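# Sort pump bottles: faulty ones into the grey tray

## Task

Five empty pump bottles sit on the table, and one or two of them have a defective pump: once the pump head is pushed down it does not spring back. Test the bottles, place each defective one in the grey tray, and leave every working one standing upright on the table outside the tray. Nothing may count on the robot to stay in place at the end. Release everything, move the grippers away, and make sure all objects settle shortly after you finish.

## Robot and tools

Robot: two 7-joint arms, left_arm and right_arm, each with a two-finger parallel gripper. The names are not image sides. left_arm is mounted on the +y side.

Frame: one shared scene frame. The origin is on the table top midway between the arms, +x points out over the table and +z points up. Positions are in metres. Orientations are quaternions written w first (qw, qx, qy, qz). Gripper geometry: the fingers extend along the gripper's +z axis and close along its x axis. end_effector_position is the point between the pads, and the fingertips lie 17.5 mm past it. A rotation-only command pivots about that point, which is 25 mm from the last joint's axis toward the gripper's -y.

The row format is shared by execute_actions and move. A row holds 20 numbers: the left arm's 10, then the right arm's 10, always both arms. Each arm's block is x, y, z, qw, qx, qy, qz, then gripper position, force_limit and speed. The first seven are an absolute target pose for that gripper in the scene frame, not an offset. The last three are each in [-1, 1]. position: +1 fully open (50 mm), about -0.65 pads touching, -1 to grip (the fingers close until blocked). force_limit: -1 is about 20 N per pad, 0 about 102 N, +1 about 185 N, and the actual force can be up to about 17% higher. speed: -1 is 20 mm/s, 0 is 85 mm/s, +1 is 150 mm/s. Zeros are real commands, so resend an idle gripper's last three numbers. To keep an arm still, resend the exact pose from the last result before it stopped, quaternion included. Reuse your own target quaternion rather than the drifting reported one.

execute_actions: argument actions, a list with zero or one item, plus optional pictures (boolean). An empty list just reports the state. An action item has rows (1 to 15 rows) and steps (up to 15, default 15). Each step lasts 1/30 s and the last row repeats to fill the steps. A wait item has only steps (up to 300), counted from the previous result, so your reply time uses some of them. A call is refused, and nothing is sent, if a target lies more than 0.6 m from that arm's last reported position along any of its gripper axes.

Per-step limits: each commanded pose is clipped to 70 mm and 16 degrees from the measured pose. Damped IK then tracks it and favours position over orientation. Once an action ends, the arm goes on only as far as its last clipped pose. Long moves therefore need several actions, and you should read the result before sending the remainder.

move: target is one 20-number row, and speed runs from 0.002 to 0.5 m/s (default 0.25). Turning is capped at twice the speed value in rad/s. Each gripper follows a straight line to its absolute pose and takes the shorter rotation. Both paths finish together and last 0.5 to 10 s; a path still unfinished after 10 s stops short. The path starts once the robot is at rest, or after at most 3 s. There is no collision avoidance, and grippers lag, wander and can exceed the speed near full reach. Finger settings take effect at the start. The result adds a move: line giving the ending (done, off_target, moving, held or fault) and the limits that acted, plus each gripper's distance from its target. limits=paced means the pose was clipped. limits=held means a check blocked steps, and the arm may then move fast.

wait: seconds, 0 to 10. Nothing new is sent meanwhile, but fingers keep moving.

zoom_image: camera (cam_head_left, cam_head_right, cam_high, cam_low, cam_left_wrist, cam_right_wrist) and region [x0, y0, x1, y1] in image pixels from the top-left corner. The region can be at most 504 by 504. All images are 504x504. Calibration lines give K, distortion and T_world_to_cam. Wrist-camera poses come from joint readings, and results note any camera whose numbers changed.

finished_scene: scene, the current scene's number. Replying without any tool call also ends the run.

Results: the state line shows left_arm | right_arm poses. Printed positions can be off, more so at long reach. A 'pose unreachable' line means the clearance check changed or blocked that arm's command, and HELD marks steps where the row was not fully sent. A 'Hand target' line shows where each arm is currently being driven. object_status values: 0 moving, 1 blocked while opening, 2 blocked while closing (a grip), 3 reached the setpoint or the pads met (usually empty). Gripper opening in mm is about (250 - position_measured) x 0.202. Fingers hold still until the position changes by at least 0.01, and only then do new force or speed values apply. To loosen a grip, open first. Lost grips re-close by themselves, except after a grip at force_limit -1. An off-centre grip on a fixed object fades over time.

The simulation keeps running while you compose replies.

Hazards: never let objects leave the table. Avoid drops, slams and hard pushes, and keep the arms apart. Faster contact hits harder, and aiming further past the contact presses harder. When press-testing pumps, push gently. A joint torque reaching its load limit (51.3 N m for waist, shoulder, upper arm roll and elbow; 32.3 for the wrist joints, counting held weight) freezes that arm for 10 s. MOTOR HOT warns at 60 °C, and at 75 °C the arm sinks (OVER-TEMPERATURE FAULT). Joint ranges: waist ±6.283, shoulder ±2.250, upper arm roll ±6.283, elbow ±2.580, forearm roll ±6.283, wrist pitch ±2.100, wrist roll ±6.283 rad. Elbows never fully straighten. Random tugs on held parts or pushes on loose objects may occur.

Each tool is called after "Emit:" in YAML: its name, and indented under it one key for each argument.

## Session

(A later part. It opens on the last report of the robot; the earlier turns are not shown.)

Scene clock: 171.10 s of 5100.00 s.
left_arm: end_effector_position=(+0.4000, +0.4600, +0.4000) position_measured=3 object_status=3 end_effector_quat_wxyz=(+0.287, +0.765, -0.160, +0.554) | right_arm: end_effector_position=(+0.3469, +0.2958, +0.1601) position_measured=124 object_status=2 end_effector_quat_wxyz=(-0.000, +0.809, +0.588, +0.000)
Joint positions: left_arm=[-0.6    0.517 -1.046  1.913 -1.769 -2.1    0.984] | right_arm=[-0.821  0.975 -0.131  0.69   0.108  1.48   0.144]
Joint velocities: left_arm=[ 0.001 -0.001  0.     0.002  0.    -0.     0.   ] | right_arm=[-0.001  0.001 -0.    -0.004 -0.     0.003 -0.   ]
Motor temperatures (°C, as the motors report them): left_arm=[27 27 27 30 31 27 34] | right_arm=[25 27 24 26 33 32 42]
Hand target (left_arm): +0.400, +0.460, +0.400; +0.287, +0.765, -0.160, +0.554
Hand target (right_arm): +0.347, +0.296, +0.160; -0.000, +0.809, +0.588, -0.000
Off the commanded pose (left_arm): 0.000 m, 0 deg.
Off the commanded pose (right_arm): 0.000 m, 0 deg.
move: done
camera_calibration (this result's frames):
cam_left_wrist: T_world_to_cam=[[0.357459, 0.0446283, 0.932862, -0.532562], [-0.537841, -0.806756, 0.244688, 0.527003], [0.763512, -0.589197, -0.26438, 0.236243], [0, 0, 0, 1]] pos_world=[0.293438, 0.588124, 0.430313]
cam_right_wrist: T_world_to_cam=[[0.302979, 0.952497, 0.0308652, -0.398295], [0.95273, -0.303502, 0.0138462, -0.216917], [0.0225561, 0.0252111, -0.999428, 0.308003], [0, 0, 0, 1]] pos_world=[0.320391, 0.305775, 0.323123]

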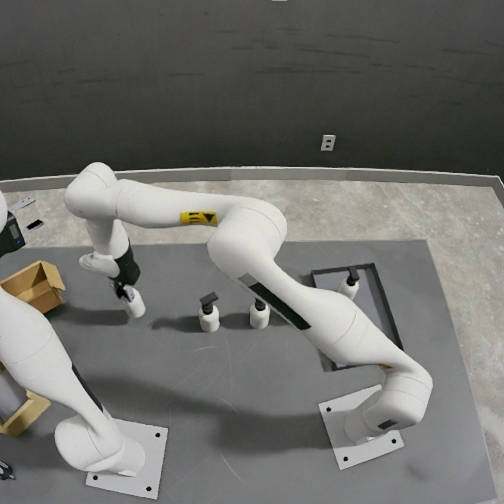

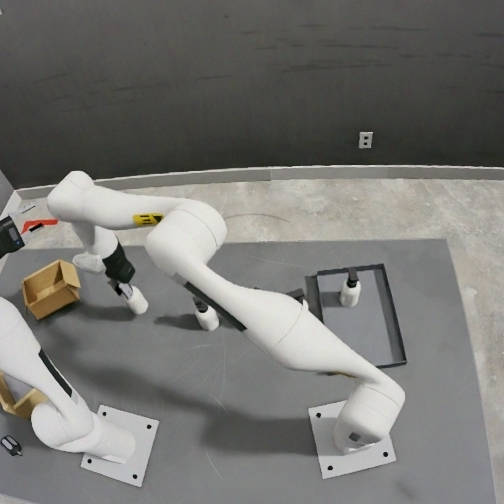

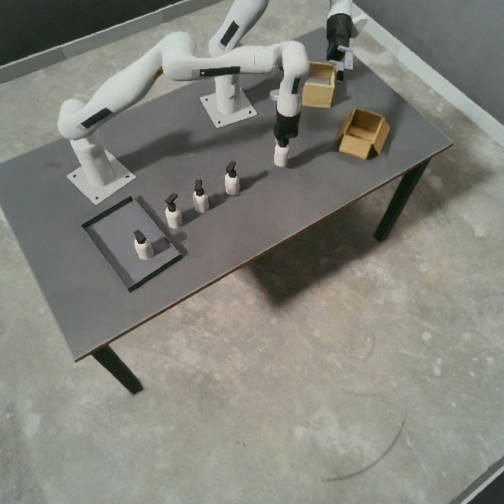

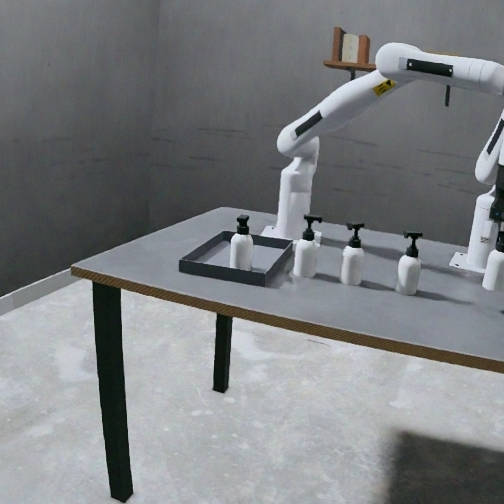

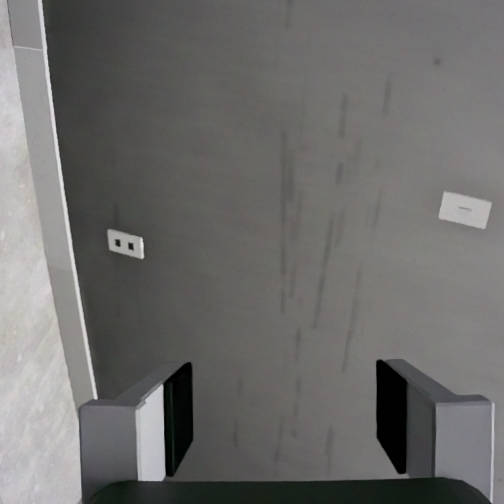

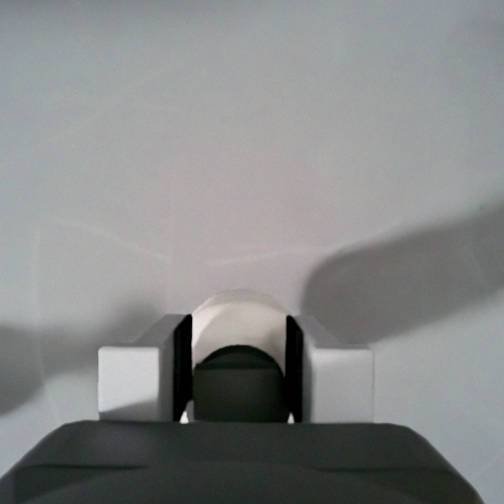

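Emit:
move:
  target: [0.40,0.46,0.40,0.287,0.765,-0.16,0.554,1,0,0,0.33,0.20,0.28,0,0.63,0.777,0,-1,-0.5,0.5]

Emit:
move:
  target: [0.40,0.46,0.40,0.287,0.765,-0.16,0.554,1,0,0,0.29,-0.295,0.28,0,0.63,0.777,0,-1,-0.5,0.5]
  speed: 0.35

Emit:
move:
  target: [0.40,0.46,0.40,0.287,0.765,-0.16,0.554,1,0,0,0.29,-0.295,0.135,0,0.63,0.777,0,-1,-0.5,0.5]

Emit:
move:
  target: [0.40,0.46,0.40,0.287,0.765,-0.16,0.554,1,0,0,0.29,-0.295,0.113,0,0.63,0.777,0,-1,-0.5,0.5]
  speed: 0.05

Emit:
move:
  target: [0.40,0.46,0.40,0.287,0.765,-0.16,0.554,1,0,0,0.29,-0.295,0.113,0,0.63,0.777,0,1,0,0.5]

Emit:
move:
  target: [0.40,0.46,0.40,0.287,0.765,-0.16,0.554,1,0,0,0.29,-0.295,0.25,0,0.63,0.777,0,1,0,0.5]

Scene clock: 183.37 s of 5100.00 s.
left_arm: end_effector_position=(+0.4000, +0.4600, +0.4000) position_measured=3 object_status=3 end_effector_quat_wxyz=(+0.287, +0.765, -0.160, +0.554) | right_arm: end_effector_position=(+0.3300, +0.1998, +0.2796) position_measured=124 object_status=2 end_effector_quat_wxyz=(-0.000, +0.630, +0.777, -0.000)
Joint positions: left_arm=[-0.6    0.517 -1.046  1.913 -1.769 -2.1    0.984] | right_arm=[-0.719  0.697 -0.236  0.872  0.151  1.587  0.671]
Joint velocities: left_arm=[-0.003 -0.001 -0.001  0.     0.     0.     0.   ] | right_arm=[ 0.003 -0.003  0.001  0.001 -0.001  0.001  0.003]
Motor temperatures (°C, as the motors report them): left_arm=[27 27 27 30 31 27 34] | right_arm=[25 28 24 26 33 32 42]
Hand target (left_arm): +0.400, +0.460, +0.400; +0.287, +0.765, -0.160, +0.554
Hand target (right_arm): +0.330, +0.200, +0.280; -0.000, +0.630, +0.777, -0.000
Off the commanded pose (left_arm): 0.000 m, 0 deg.
Off the commanded pose (right_arm): 0.000 m, 0 deg.
After step 90, 7.77 s passed at rest.
move: done
camera_calibration (this result's frames):
cam_left_wrist: T_world_to_cam=[[0.35746, 0.0446281, 0.932862, -0.532561], [-0.53784, -0.806756, 0.244688, 0.527003], [0.763512, -0.589197, -0.26438, 0.236243], [0, 0, 0, 1]] pos_world=[0.293438, 0.588124, 0.430313]
cam_right_wrist: T_world_to_cam=[[-0.212076, 0.97678, 0.0304063, -0.140132], [0.97723, 0.211754, 0.0134654, -0.342515], [0.00671402, 0.0325697, -0.999447, 0.433986], [0, 0, 0, 1]] pos_world=[0.302084, 0.195272, 0.442619]

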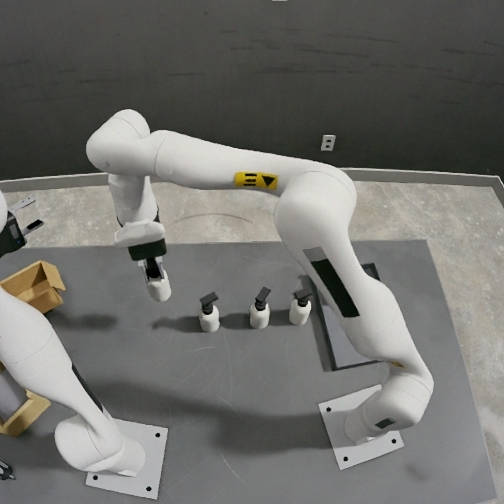

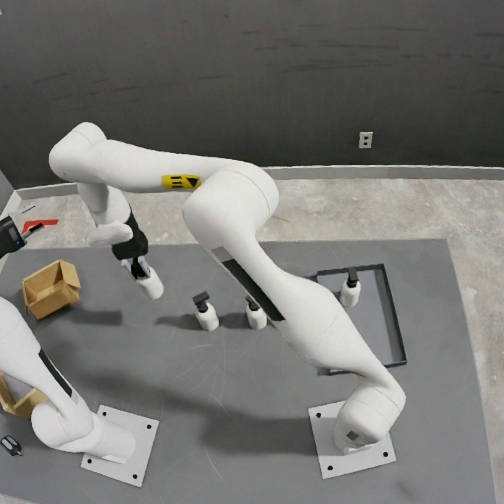

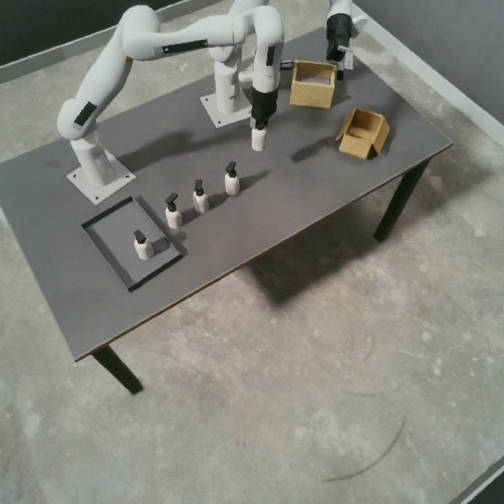

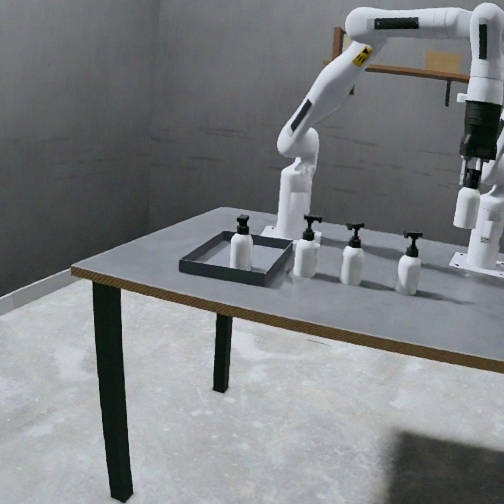

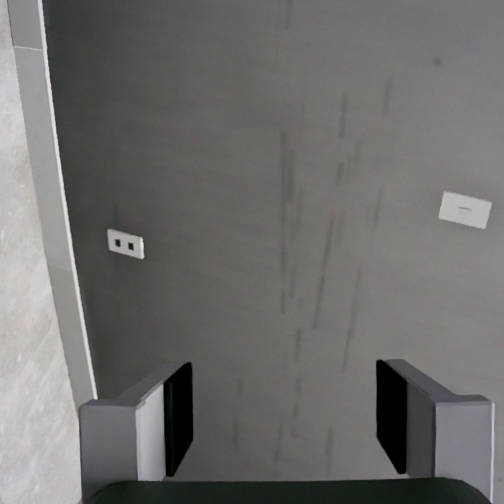

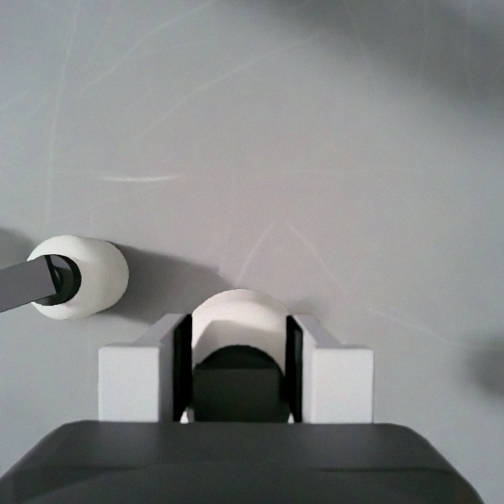

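Scene clock: 185.37 s of 5100.00 s.
left_arm: end_effector_position=(+0.4000, +0.4600, +0.4000) position_measured=3 object_status=3 end_effector_quat_wxyz=(+0.287, +0.765, -0.160, +0.554) | right_arm: end_effector_position=(+0.2911, -0.2960, +0.2795) position_measured=124 object_status=2 end_effector_quat_wxyz=(+0.001, +0.629, +0.777, -0.002)
Joint positions: left_arm=[-0.6    0.517 -1.046  1.913 -1.769 -2.1    0.984] | right_arm=[ 0.048 -0.042  0.104  1.918  0.009  1.265  1.721]
Joint velocities: left_arm=[-0.    -0.     0.    -0.002  0.     0.     0.   ] | right_arm=[ 0.004  0.001  0.008 -0.002 -0.003  0.     0.005]
Motor temperatures (°C, as the motors report them): left_arm=[27 27 27 30 31 27 34] | right_arm=[25 27 24 26 33 32 42]
Hand target (left_arm): +0.400, +0.460, +0.400; +0.287, +0.765, -0.160, +0.554
Hand target (right_arm): +0.291, -0.296, +0.279; +0.001, +0.630, +0.777, -0.002
Off the commanded pose (left_arm): 0.000 m, 0 deg.
Off the commanded pose (right_arm): 0.002 m, 0 deg.
move: done; limits=paced
camera_calibration (this result's frames):
cam_left_wrist: T_world_to_cam=[[0.35746, 0.0446281, 0.932862, -0.532562], [-0.537841, -0.806756, 0.244688, 0.527003], [0.763512, -0.589197, -0.26438, 0.236243], [0, 0, 0, 1]] pos_world=[0.293438, 0.588124, 0.430313]
cam_right_wrist: T_world_to_cam=[[-0.214046, 0.976457, 0.0267538, 0.337367], [0.976799, 0.213767, 0.0129045, -0.198696], [0.00688165, 0.0288952, -0.999559, 0.449171], [0, 0, 0, 1]] pos_world=[0.263207, -0.299929, 0.442511]

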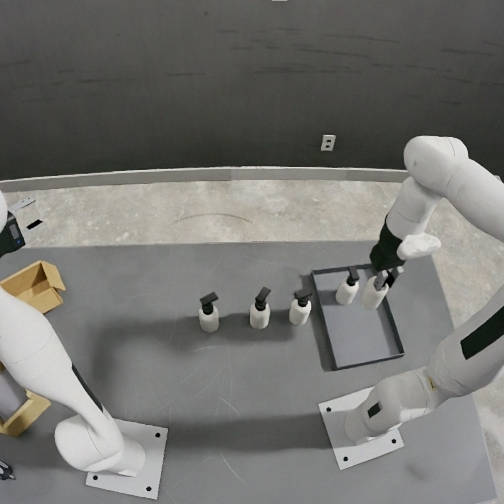

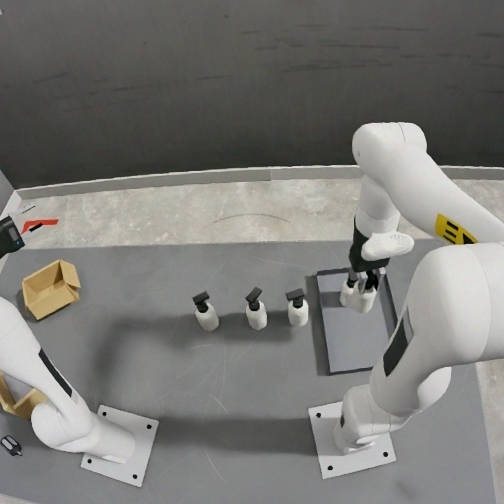

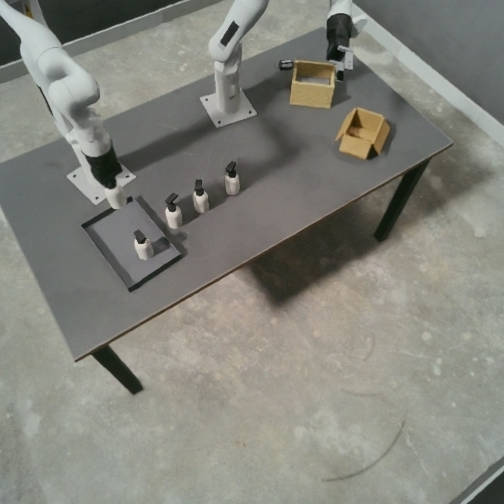

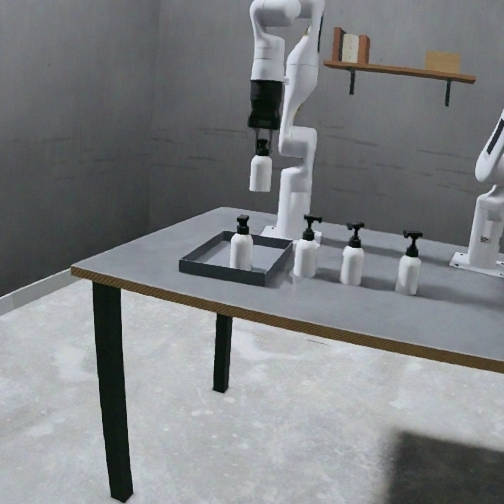

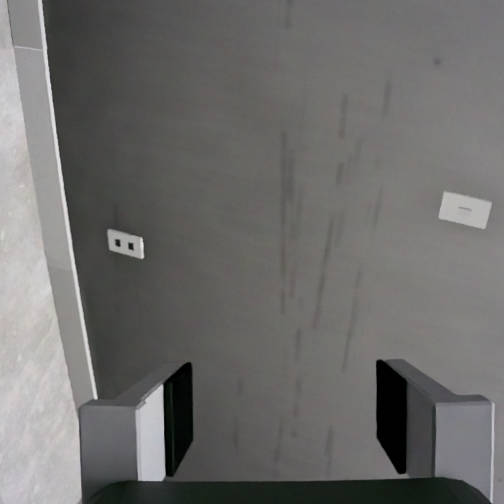

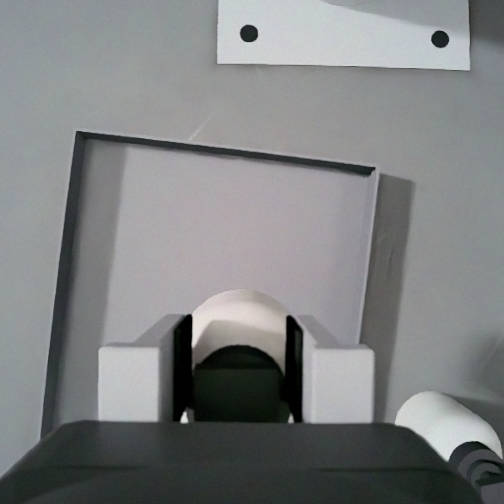

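Scene clock: 186.53 s of 5100.00 s.
left_arm: end_effector_position=(+0.4000, +0.4600, +0.4000) position_measured=3 object_status=3 end_effector_quat_wxyz=(+0.287, +0.765, -0.160, +0.554) | right_arm: end_effector_position=(+0.2907, -0.2948, +0.1349) position_measured=124 object_status=2 end_effector_quat_wxyz=(+0.000, +0.629, +0.777, +0.000)
Joint positions: left_arm=[-0.6    0.517 -1.046  1.913 -1.769 -2.1    0.984] | right_arm=[ 0.065  0.173  0.106  2.237 -0.028  0.732  1.761]
Joint velocities: left_arm=[-0.001 -0.001  0.001 -0.     0.     0.     0.   ] | right_arm=[ 0.001  0.007 -0.001  0.001 -0.001 -0.003  0.   ]
Motor temperatures (°C, as the motors report them): left_arm=[27 27 27 30 31 27 34] | right_arm=[25 27 24 26 33 32 42]
Hand target (left_arm): +0.400, +0.460, +0.400; +0.287, +0.765, -0.160, +0.554
Hand target (right_arm): +0.291, -0.295, +0.135; -0.000, +0.629, +0.777, +0.000
Off the commanded pose (left_arm): 0.000 m, 0 deg.
Off the commanded pose (right_arm): 0.001 m, 0 deg.
move: done
camera_calibration (this result's frames):
cam_left_wrist: T_world_to_cam=[[0.35746, 0.0446281, 0.932862, -0.532562], [-0.537841, -0.806756, 0.244688, 0.527003], [0.763512, -0.589197, -0.26438, 0.236243], [0, 0, 0, 1]] pos_world=[0.293438, 0.588124, 0.430313]
cam_right_wrist: T_world_to_cam=[[-0.21366, 0.976423, 0.0307664, 0.33933], [0.976879, 0.213306, 0.0144121, -0.197072], [0.00750968, 0.0331344, -0.999423, 0.305701], [0, 0, 0, 1]] pos_world=[0.262721, -0.299423, 0.297924]

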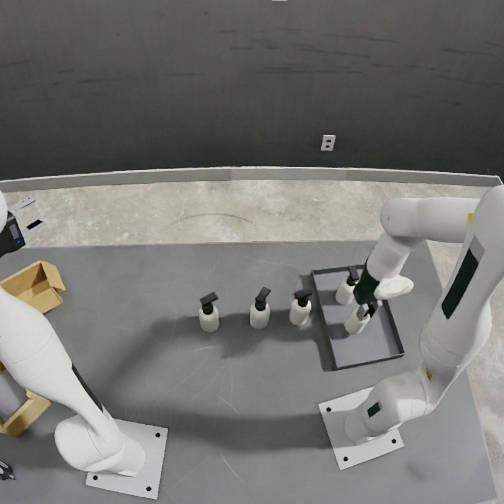

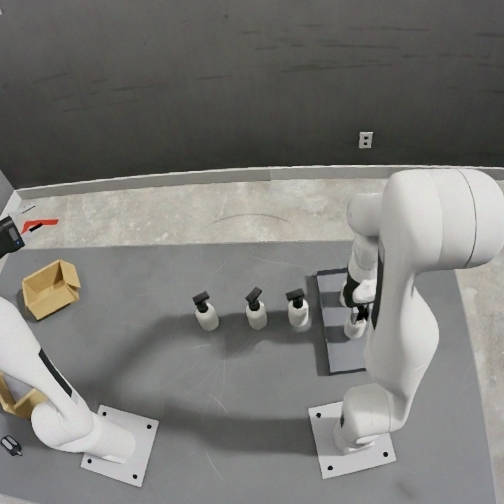

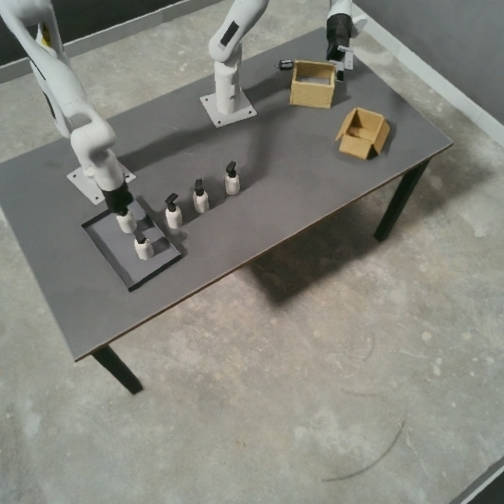

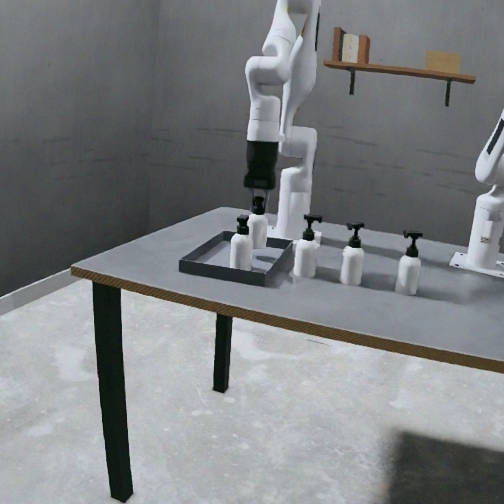

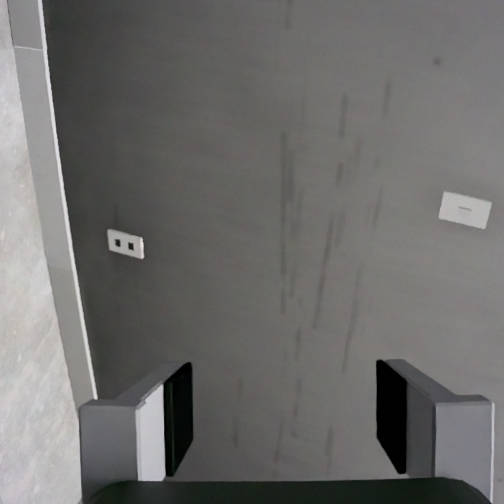

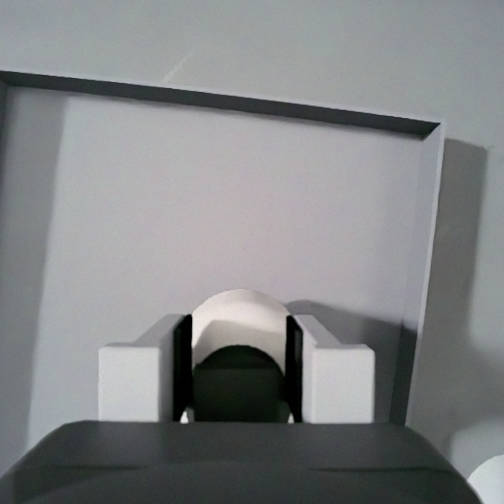

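Scene clock: 187.30 s of 5100.00 s.
left_arm: end_effector_position=(+0.4000, +0.4600, +0.4000) position_measured=3 object_status=3 end_effector_quat_wxyz=(+0.287, +0.765, -0.160, +0.554) | right_arm: end_effector_position=(+0.2902, -0.2949, +0.1131) position_measured=124 object_status=2 end_effector_quat_wxyz=(+0.000, +0.630, +0.777, +0.000)
Joint positions: left_arm=[-0.6    0.517 -1.046  1.913 -1.769 -2.1    0.984] | right_arm=[ 0.071  0.224  0.102  2.275 -0.038  0.644  1.772]
Joint velocities: left_arm=[-0.001  0.001 -0.001 -0.     0.003  0.     0.   ] | right_arm=[ 0.001  0.007  0.002  0.003 -0.002 -0.004  0.001]
Motor temperatures (°C, as the motors report them): left_arm=[27 27 27 30 31 27 34] | right_arm=[25 27 24 26 33 32 42]
Hand target (left_arm): +0.400, +0.460, +0.400; +0.287, +0.765, -0.160, +0.554
Hand target (right_arm): +0.290, -0.295, +0.113; -0.000, +0.630, +0.777, +0.000
Off the commanded pose (left_arm): 0.000 m, 0 deg.
Off the commanded pose (right_arm): 0.000 m, 0 deg.
move: done
camera_calibration (this result's frames):
cam_left_wrist: T_world_to_cam=[[0.35746, 0.0446279, 0.932862, -0.532561], [-0.537841, -0.806756, 0.244688, 0.527003], [0.763512, -0.589197, -0.26438, 0.236243], [0, 0, 0, 1]] pos_world=[0.293438, 0.588124, 0.430313]
cam_right_wrist: T_world_to_cam=[[-0.212859, 0.976602, 0.0306384, 0.33986], [0.977054, 0.212508, 0.0143196, -0.196458], [0.00747363, 0.0329835, -0.999428, 0.283898], [0, 0, 0, 1]] pos_world=[0.26217, -0.299523, 0.276136]

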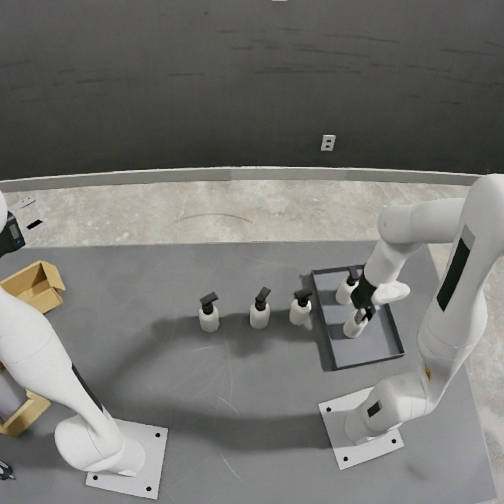

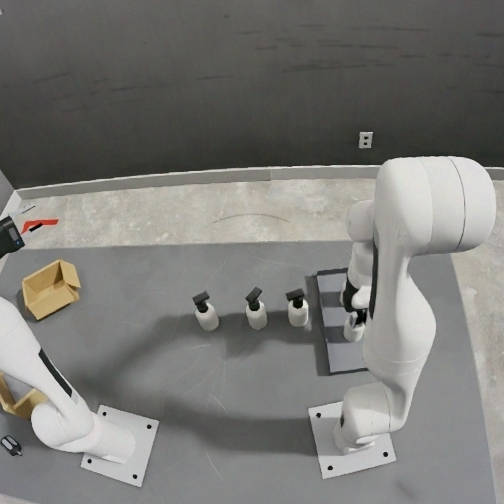

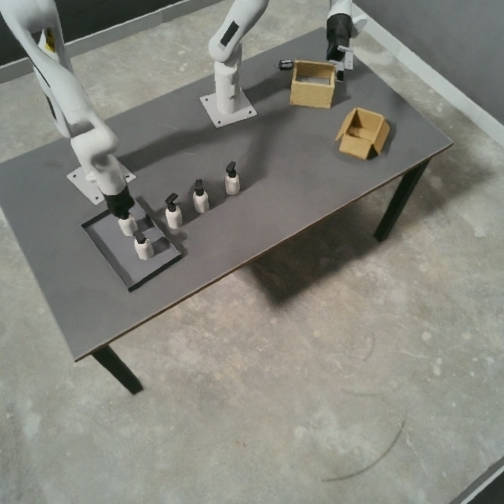

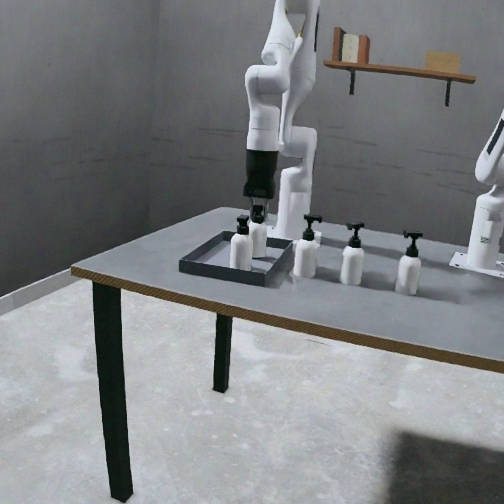

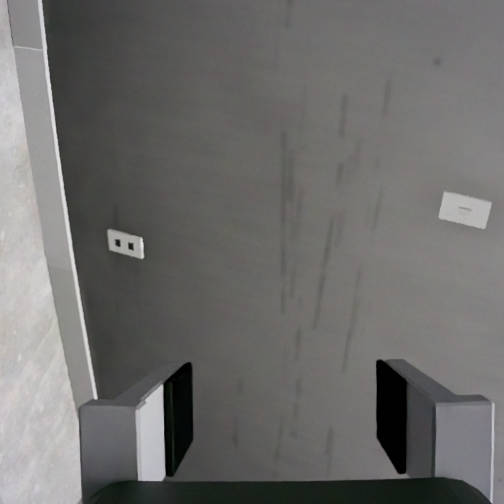

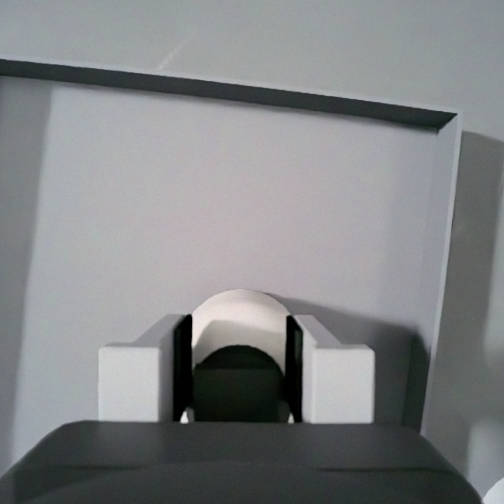

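Scene clock: 188.00 s of 5100.00 s.
left_arm: end_effector_position=(+0.4000, +0.4600, +0.4000) position_measured=3 object_status=3 end_effector_quat_wxyz=(+0.287, +0.765, -0.160, +0.554) | right_arm: end_effector_position=(+0.2900, -0.2950, +0.1130) position_measured=3 object_status=3 end_effector_quat_wxyz=(+0.000, +0.630, +0.777, +0.000)
Joint positions: left_arm=[-0.6    0.517 -1.046  1.913 -1.769 -2.1    0.984] | right_arm=[ 0.071  0.224  0.102  2.275 -0.038  0.644  1.771]
Joint velocities: left_arm=[ 0.001  0.     0.     0.     0.001 -0.     0.   ] | right_arm=[ 0.     0.     0.001  0.     0.001 -0.     0.   ]
Motor temperatures (°C, as the motors report them): left_arm=[27 27 27 30 31 27 34] | right_arm=[25 27 24 26 33 32 42]
Hand target (left_arm): +0.400, +0.460, +0.400; +0.287, +0.765, -0.160, +0.554
Hand target (right_arm): +0.290, -0.295, +0.113; +0.000, +0.630, +0.777, -0.000
Off the commanded pose (left_arm): 0.000 m, 0 deg.
Off the commanded pose (right_arm): 0.000 m, 0 deg.
move: done
camera_calibration (this result's frames):
cam_left_wrist: T_world_to_cam=[[0.35746, 0.0446283, 0.932862, -0.532562], [-0.537841, -0.806756, 0.244689, 0.527003], [0.763512, -0.589197, -0.26438, 0.236243], [0, 0, 0, 1]] pos_world=[0.293438, 0.588124, 0.430313]
cam_right_wrist: T_world_to_cam=[[-0.21262, 0.976655, 0.0306333, 0.339838], [0.97711, 0.212285, 0.013821, -0.196287], [0.00699536, 0.0328708, -0.999435, 0.283871], [0, 0, 0, 1]] pos_world=[0.262065, -0.299566, 0.276013]

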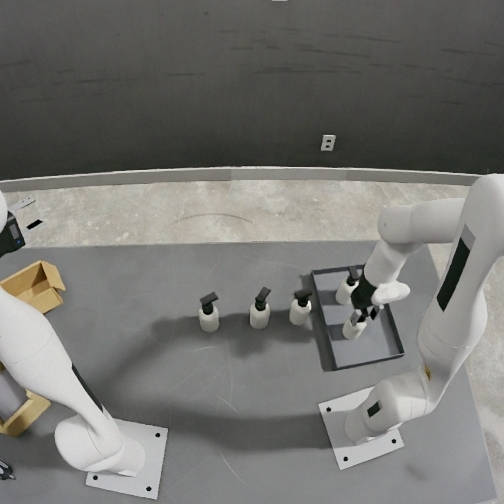

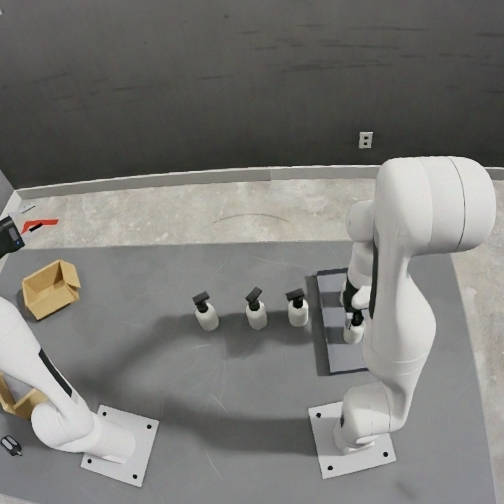

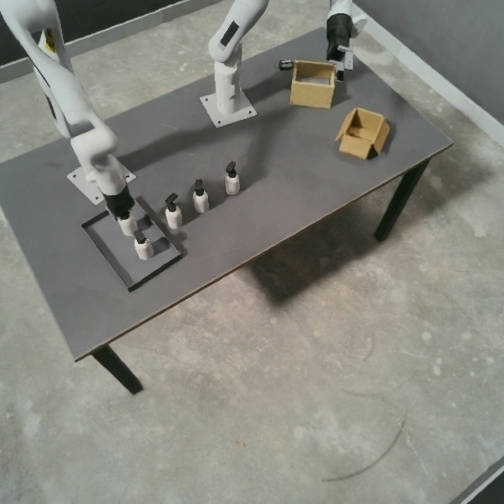

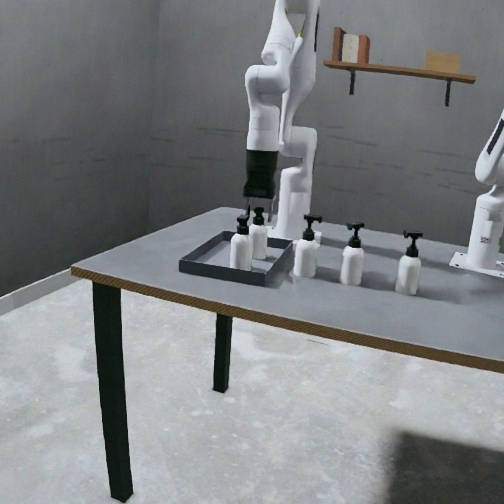

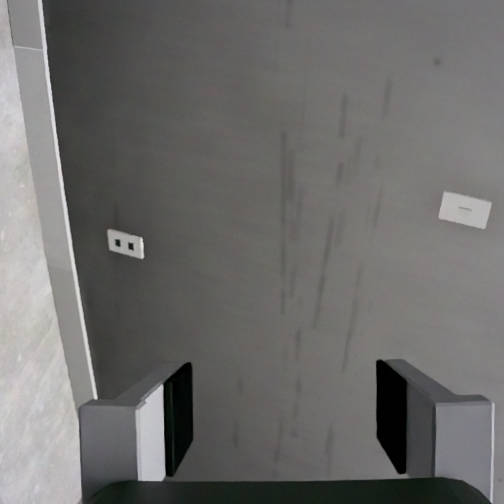

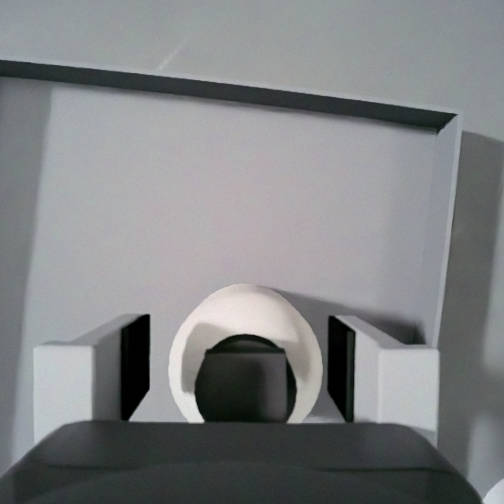

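Scene clock: 189.10 s of 5100.00 s.
left_arm: end_effector_position=(+0.4000, +0.4600, +0.4000) position_measured=3 object_status=3 end_effector_quat_wxyz=(+0.287, +0.765, -0.160, +0.554) | right_arm: end_effector_position=(+0.2894, -0.2952, +0.2502) position_measured=3 object_status=3 end_effector_quat_wxyz=(-0.000, +0.630, +0.776, -0.000)
Joint positions: left_arm=[-0.6    0.517 -1.046  1.913 -1.769 -2.1    0.984] | right_arm=[ 0.048 -0.019  0.108  1.996  0.002  1.164  1.725]
Joint velocities: left_arm=[ 0.001  0.    -0.    -0.     0.001  0.002  0.   ] | right_arm=[-0.    -0.004  0.    -0.003  0.001  0.002 -0.   ]
Motor temperatures (°C, as the motors report them): left_arm=[27 27 27 30 31 27 34] | right_arm=[25 27 24 26 33 32 42]
Hand target (left_arm): +0.400, +0.460, +0.400; +0.287, +0.765, -0.160, +0.554
Hand target (right_arm): +0.289, -0.295, +0.250; +0.000, +0.630, +0.776, -0.000
Off the commanded pose (left_arm): 0.000 m, 0 deg.
Off the commanded pose (right_arm): 0.001 m, 0 deg.
move: done
camera_calibration (this result's frames):
cam_left_wrist: T_world_to_cam=[[0.35746, 0.0446282, 0.932862, -0.532562], [-0.537841, -0.806756, 0.244688, 0.527003], [0.763512, -0.589197, -0.26438, 0.236243], [0, 0, 0, 1]] pos_world=[0.293438, 0.588124, 0.430313]
cam_right_wrist: T_world_to_cam=[[-0.211687, 0.976863, 0.0304395, 0.335534], [0.977314, 0.211363, 0.0135469, -0.197781], [0.00679972, 0.0326167, -0.999445, 0.420967], [0, 0, 0, 1]] pos_world=[0.26146, -0.299698, 0.4132]

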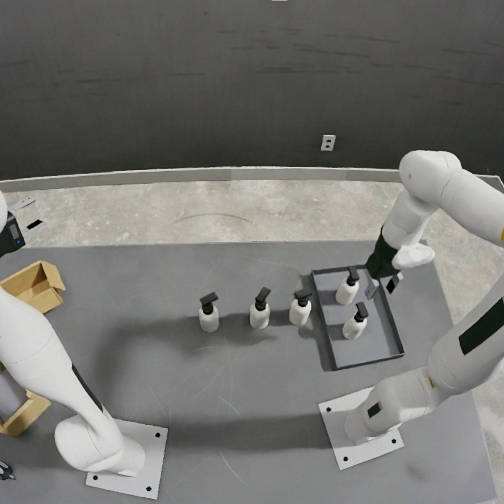

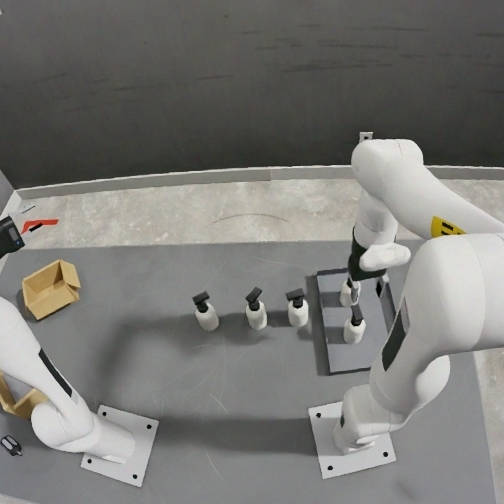

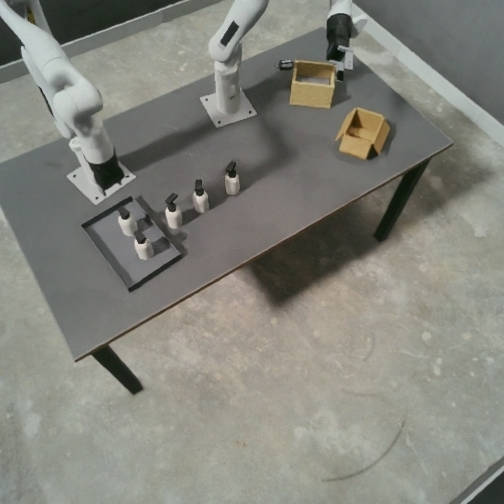

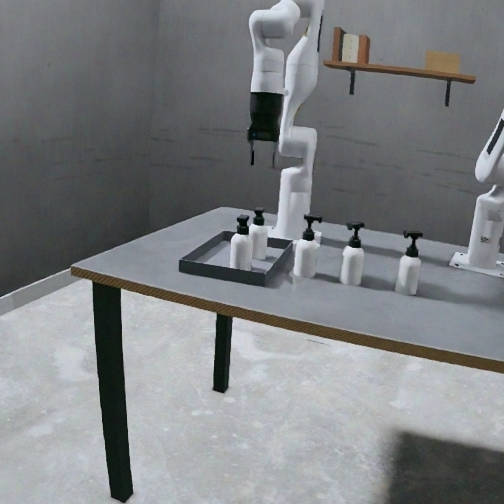

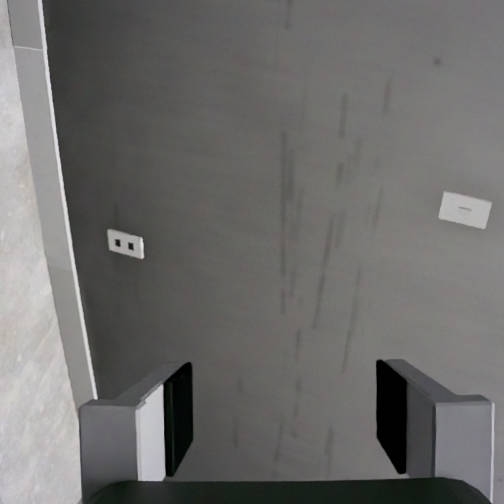

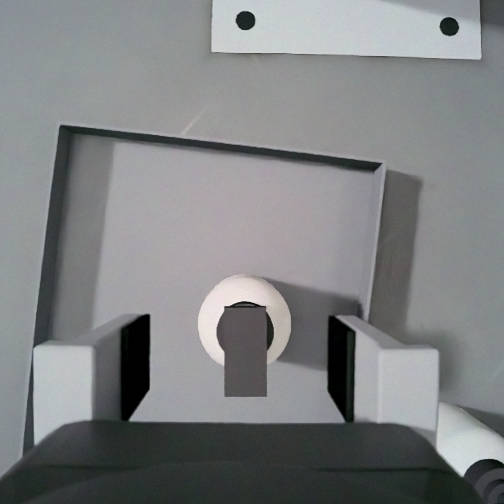

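Emit:
zoom_image:
  camera: "cam_low"
  region: [200,190,440,310]

Region (200, 190, 440, 310) of cam_low's 504x504 image, scaled by 2.100, with more detail than that image has.

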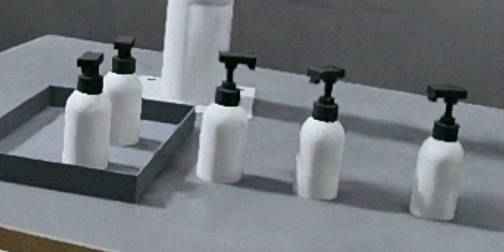

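Emit:
finished_scene:
  scene: 2

The scene is finished: the task was done.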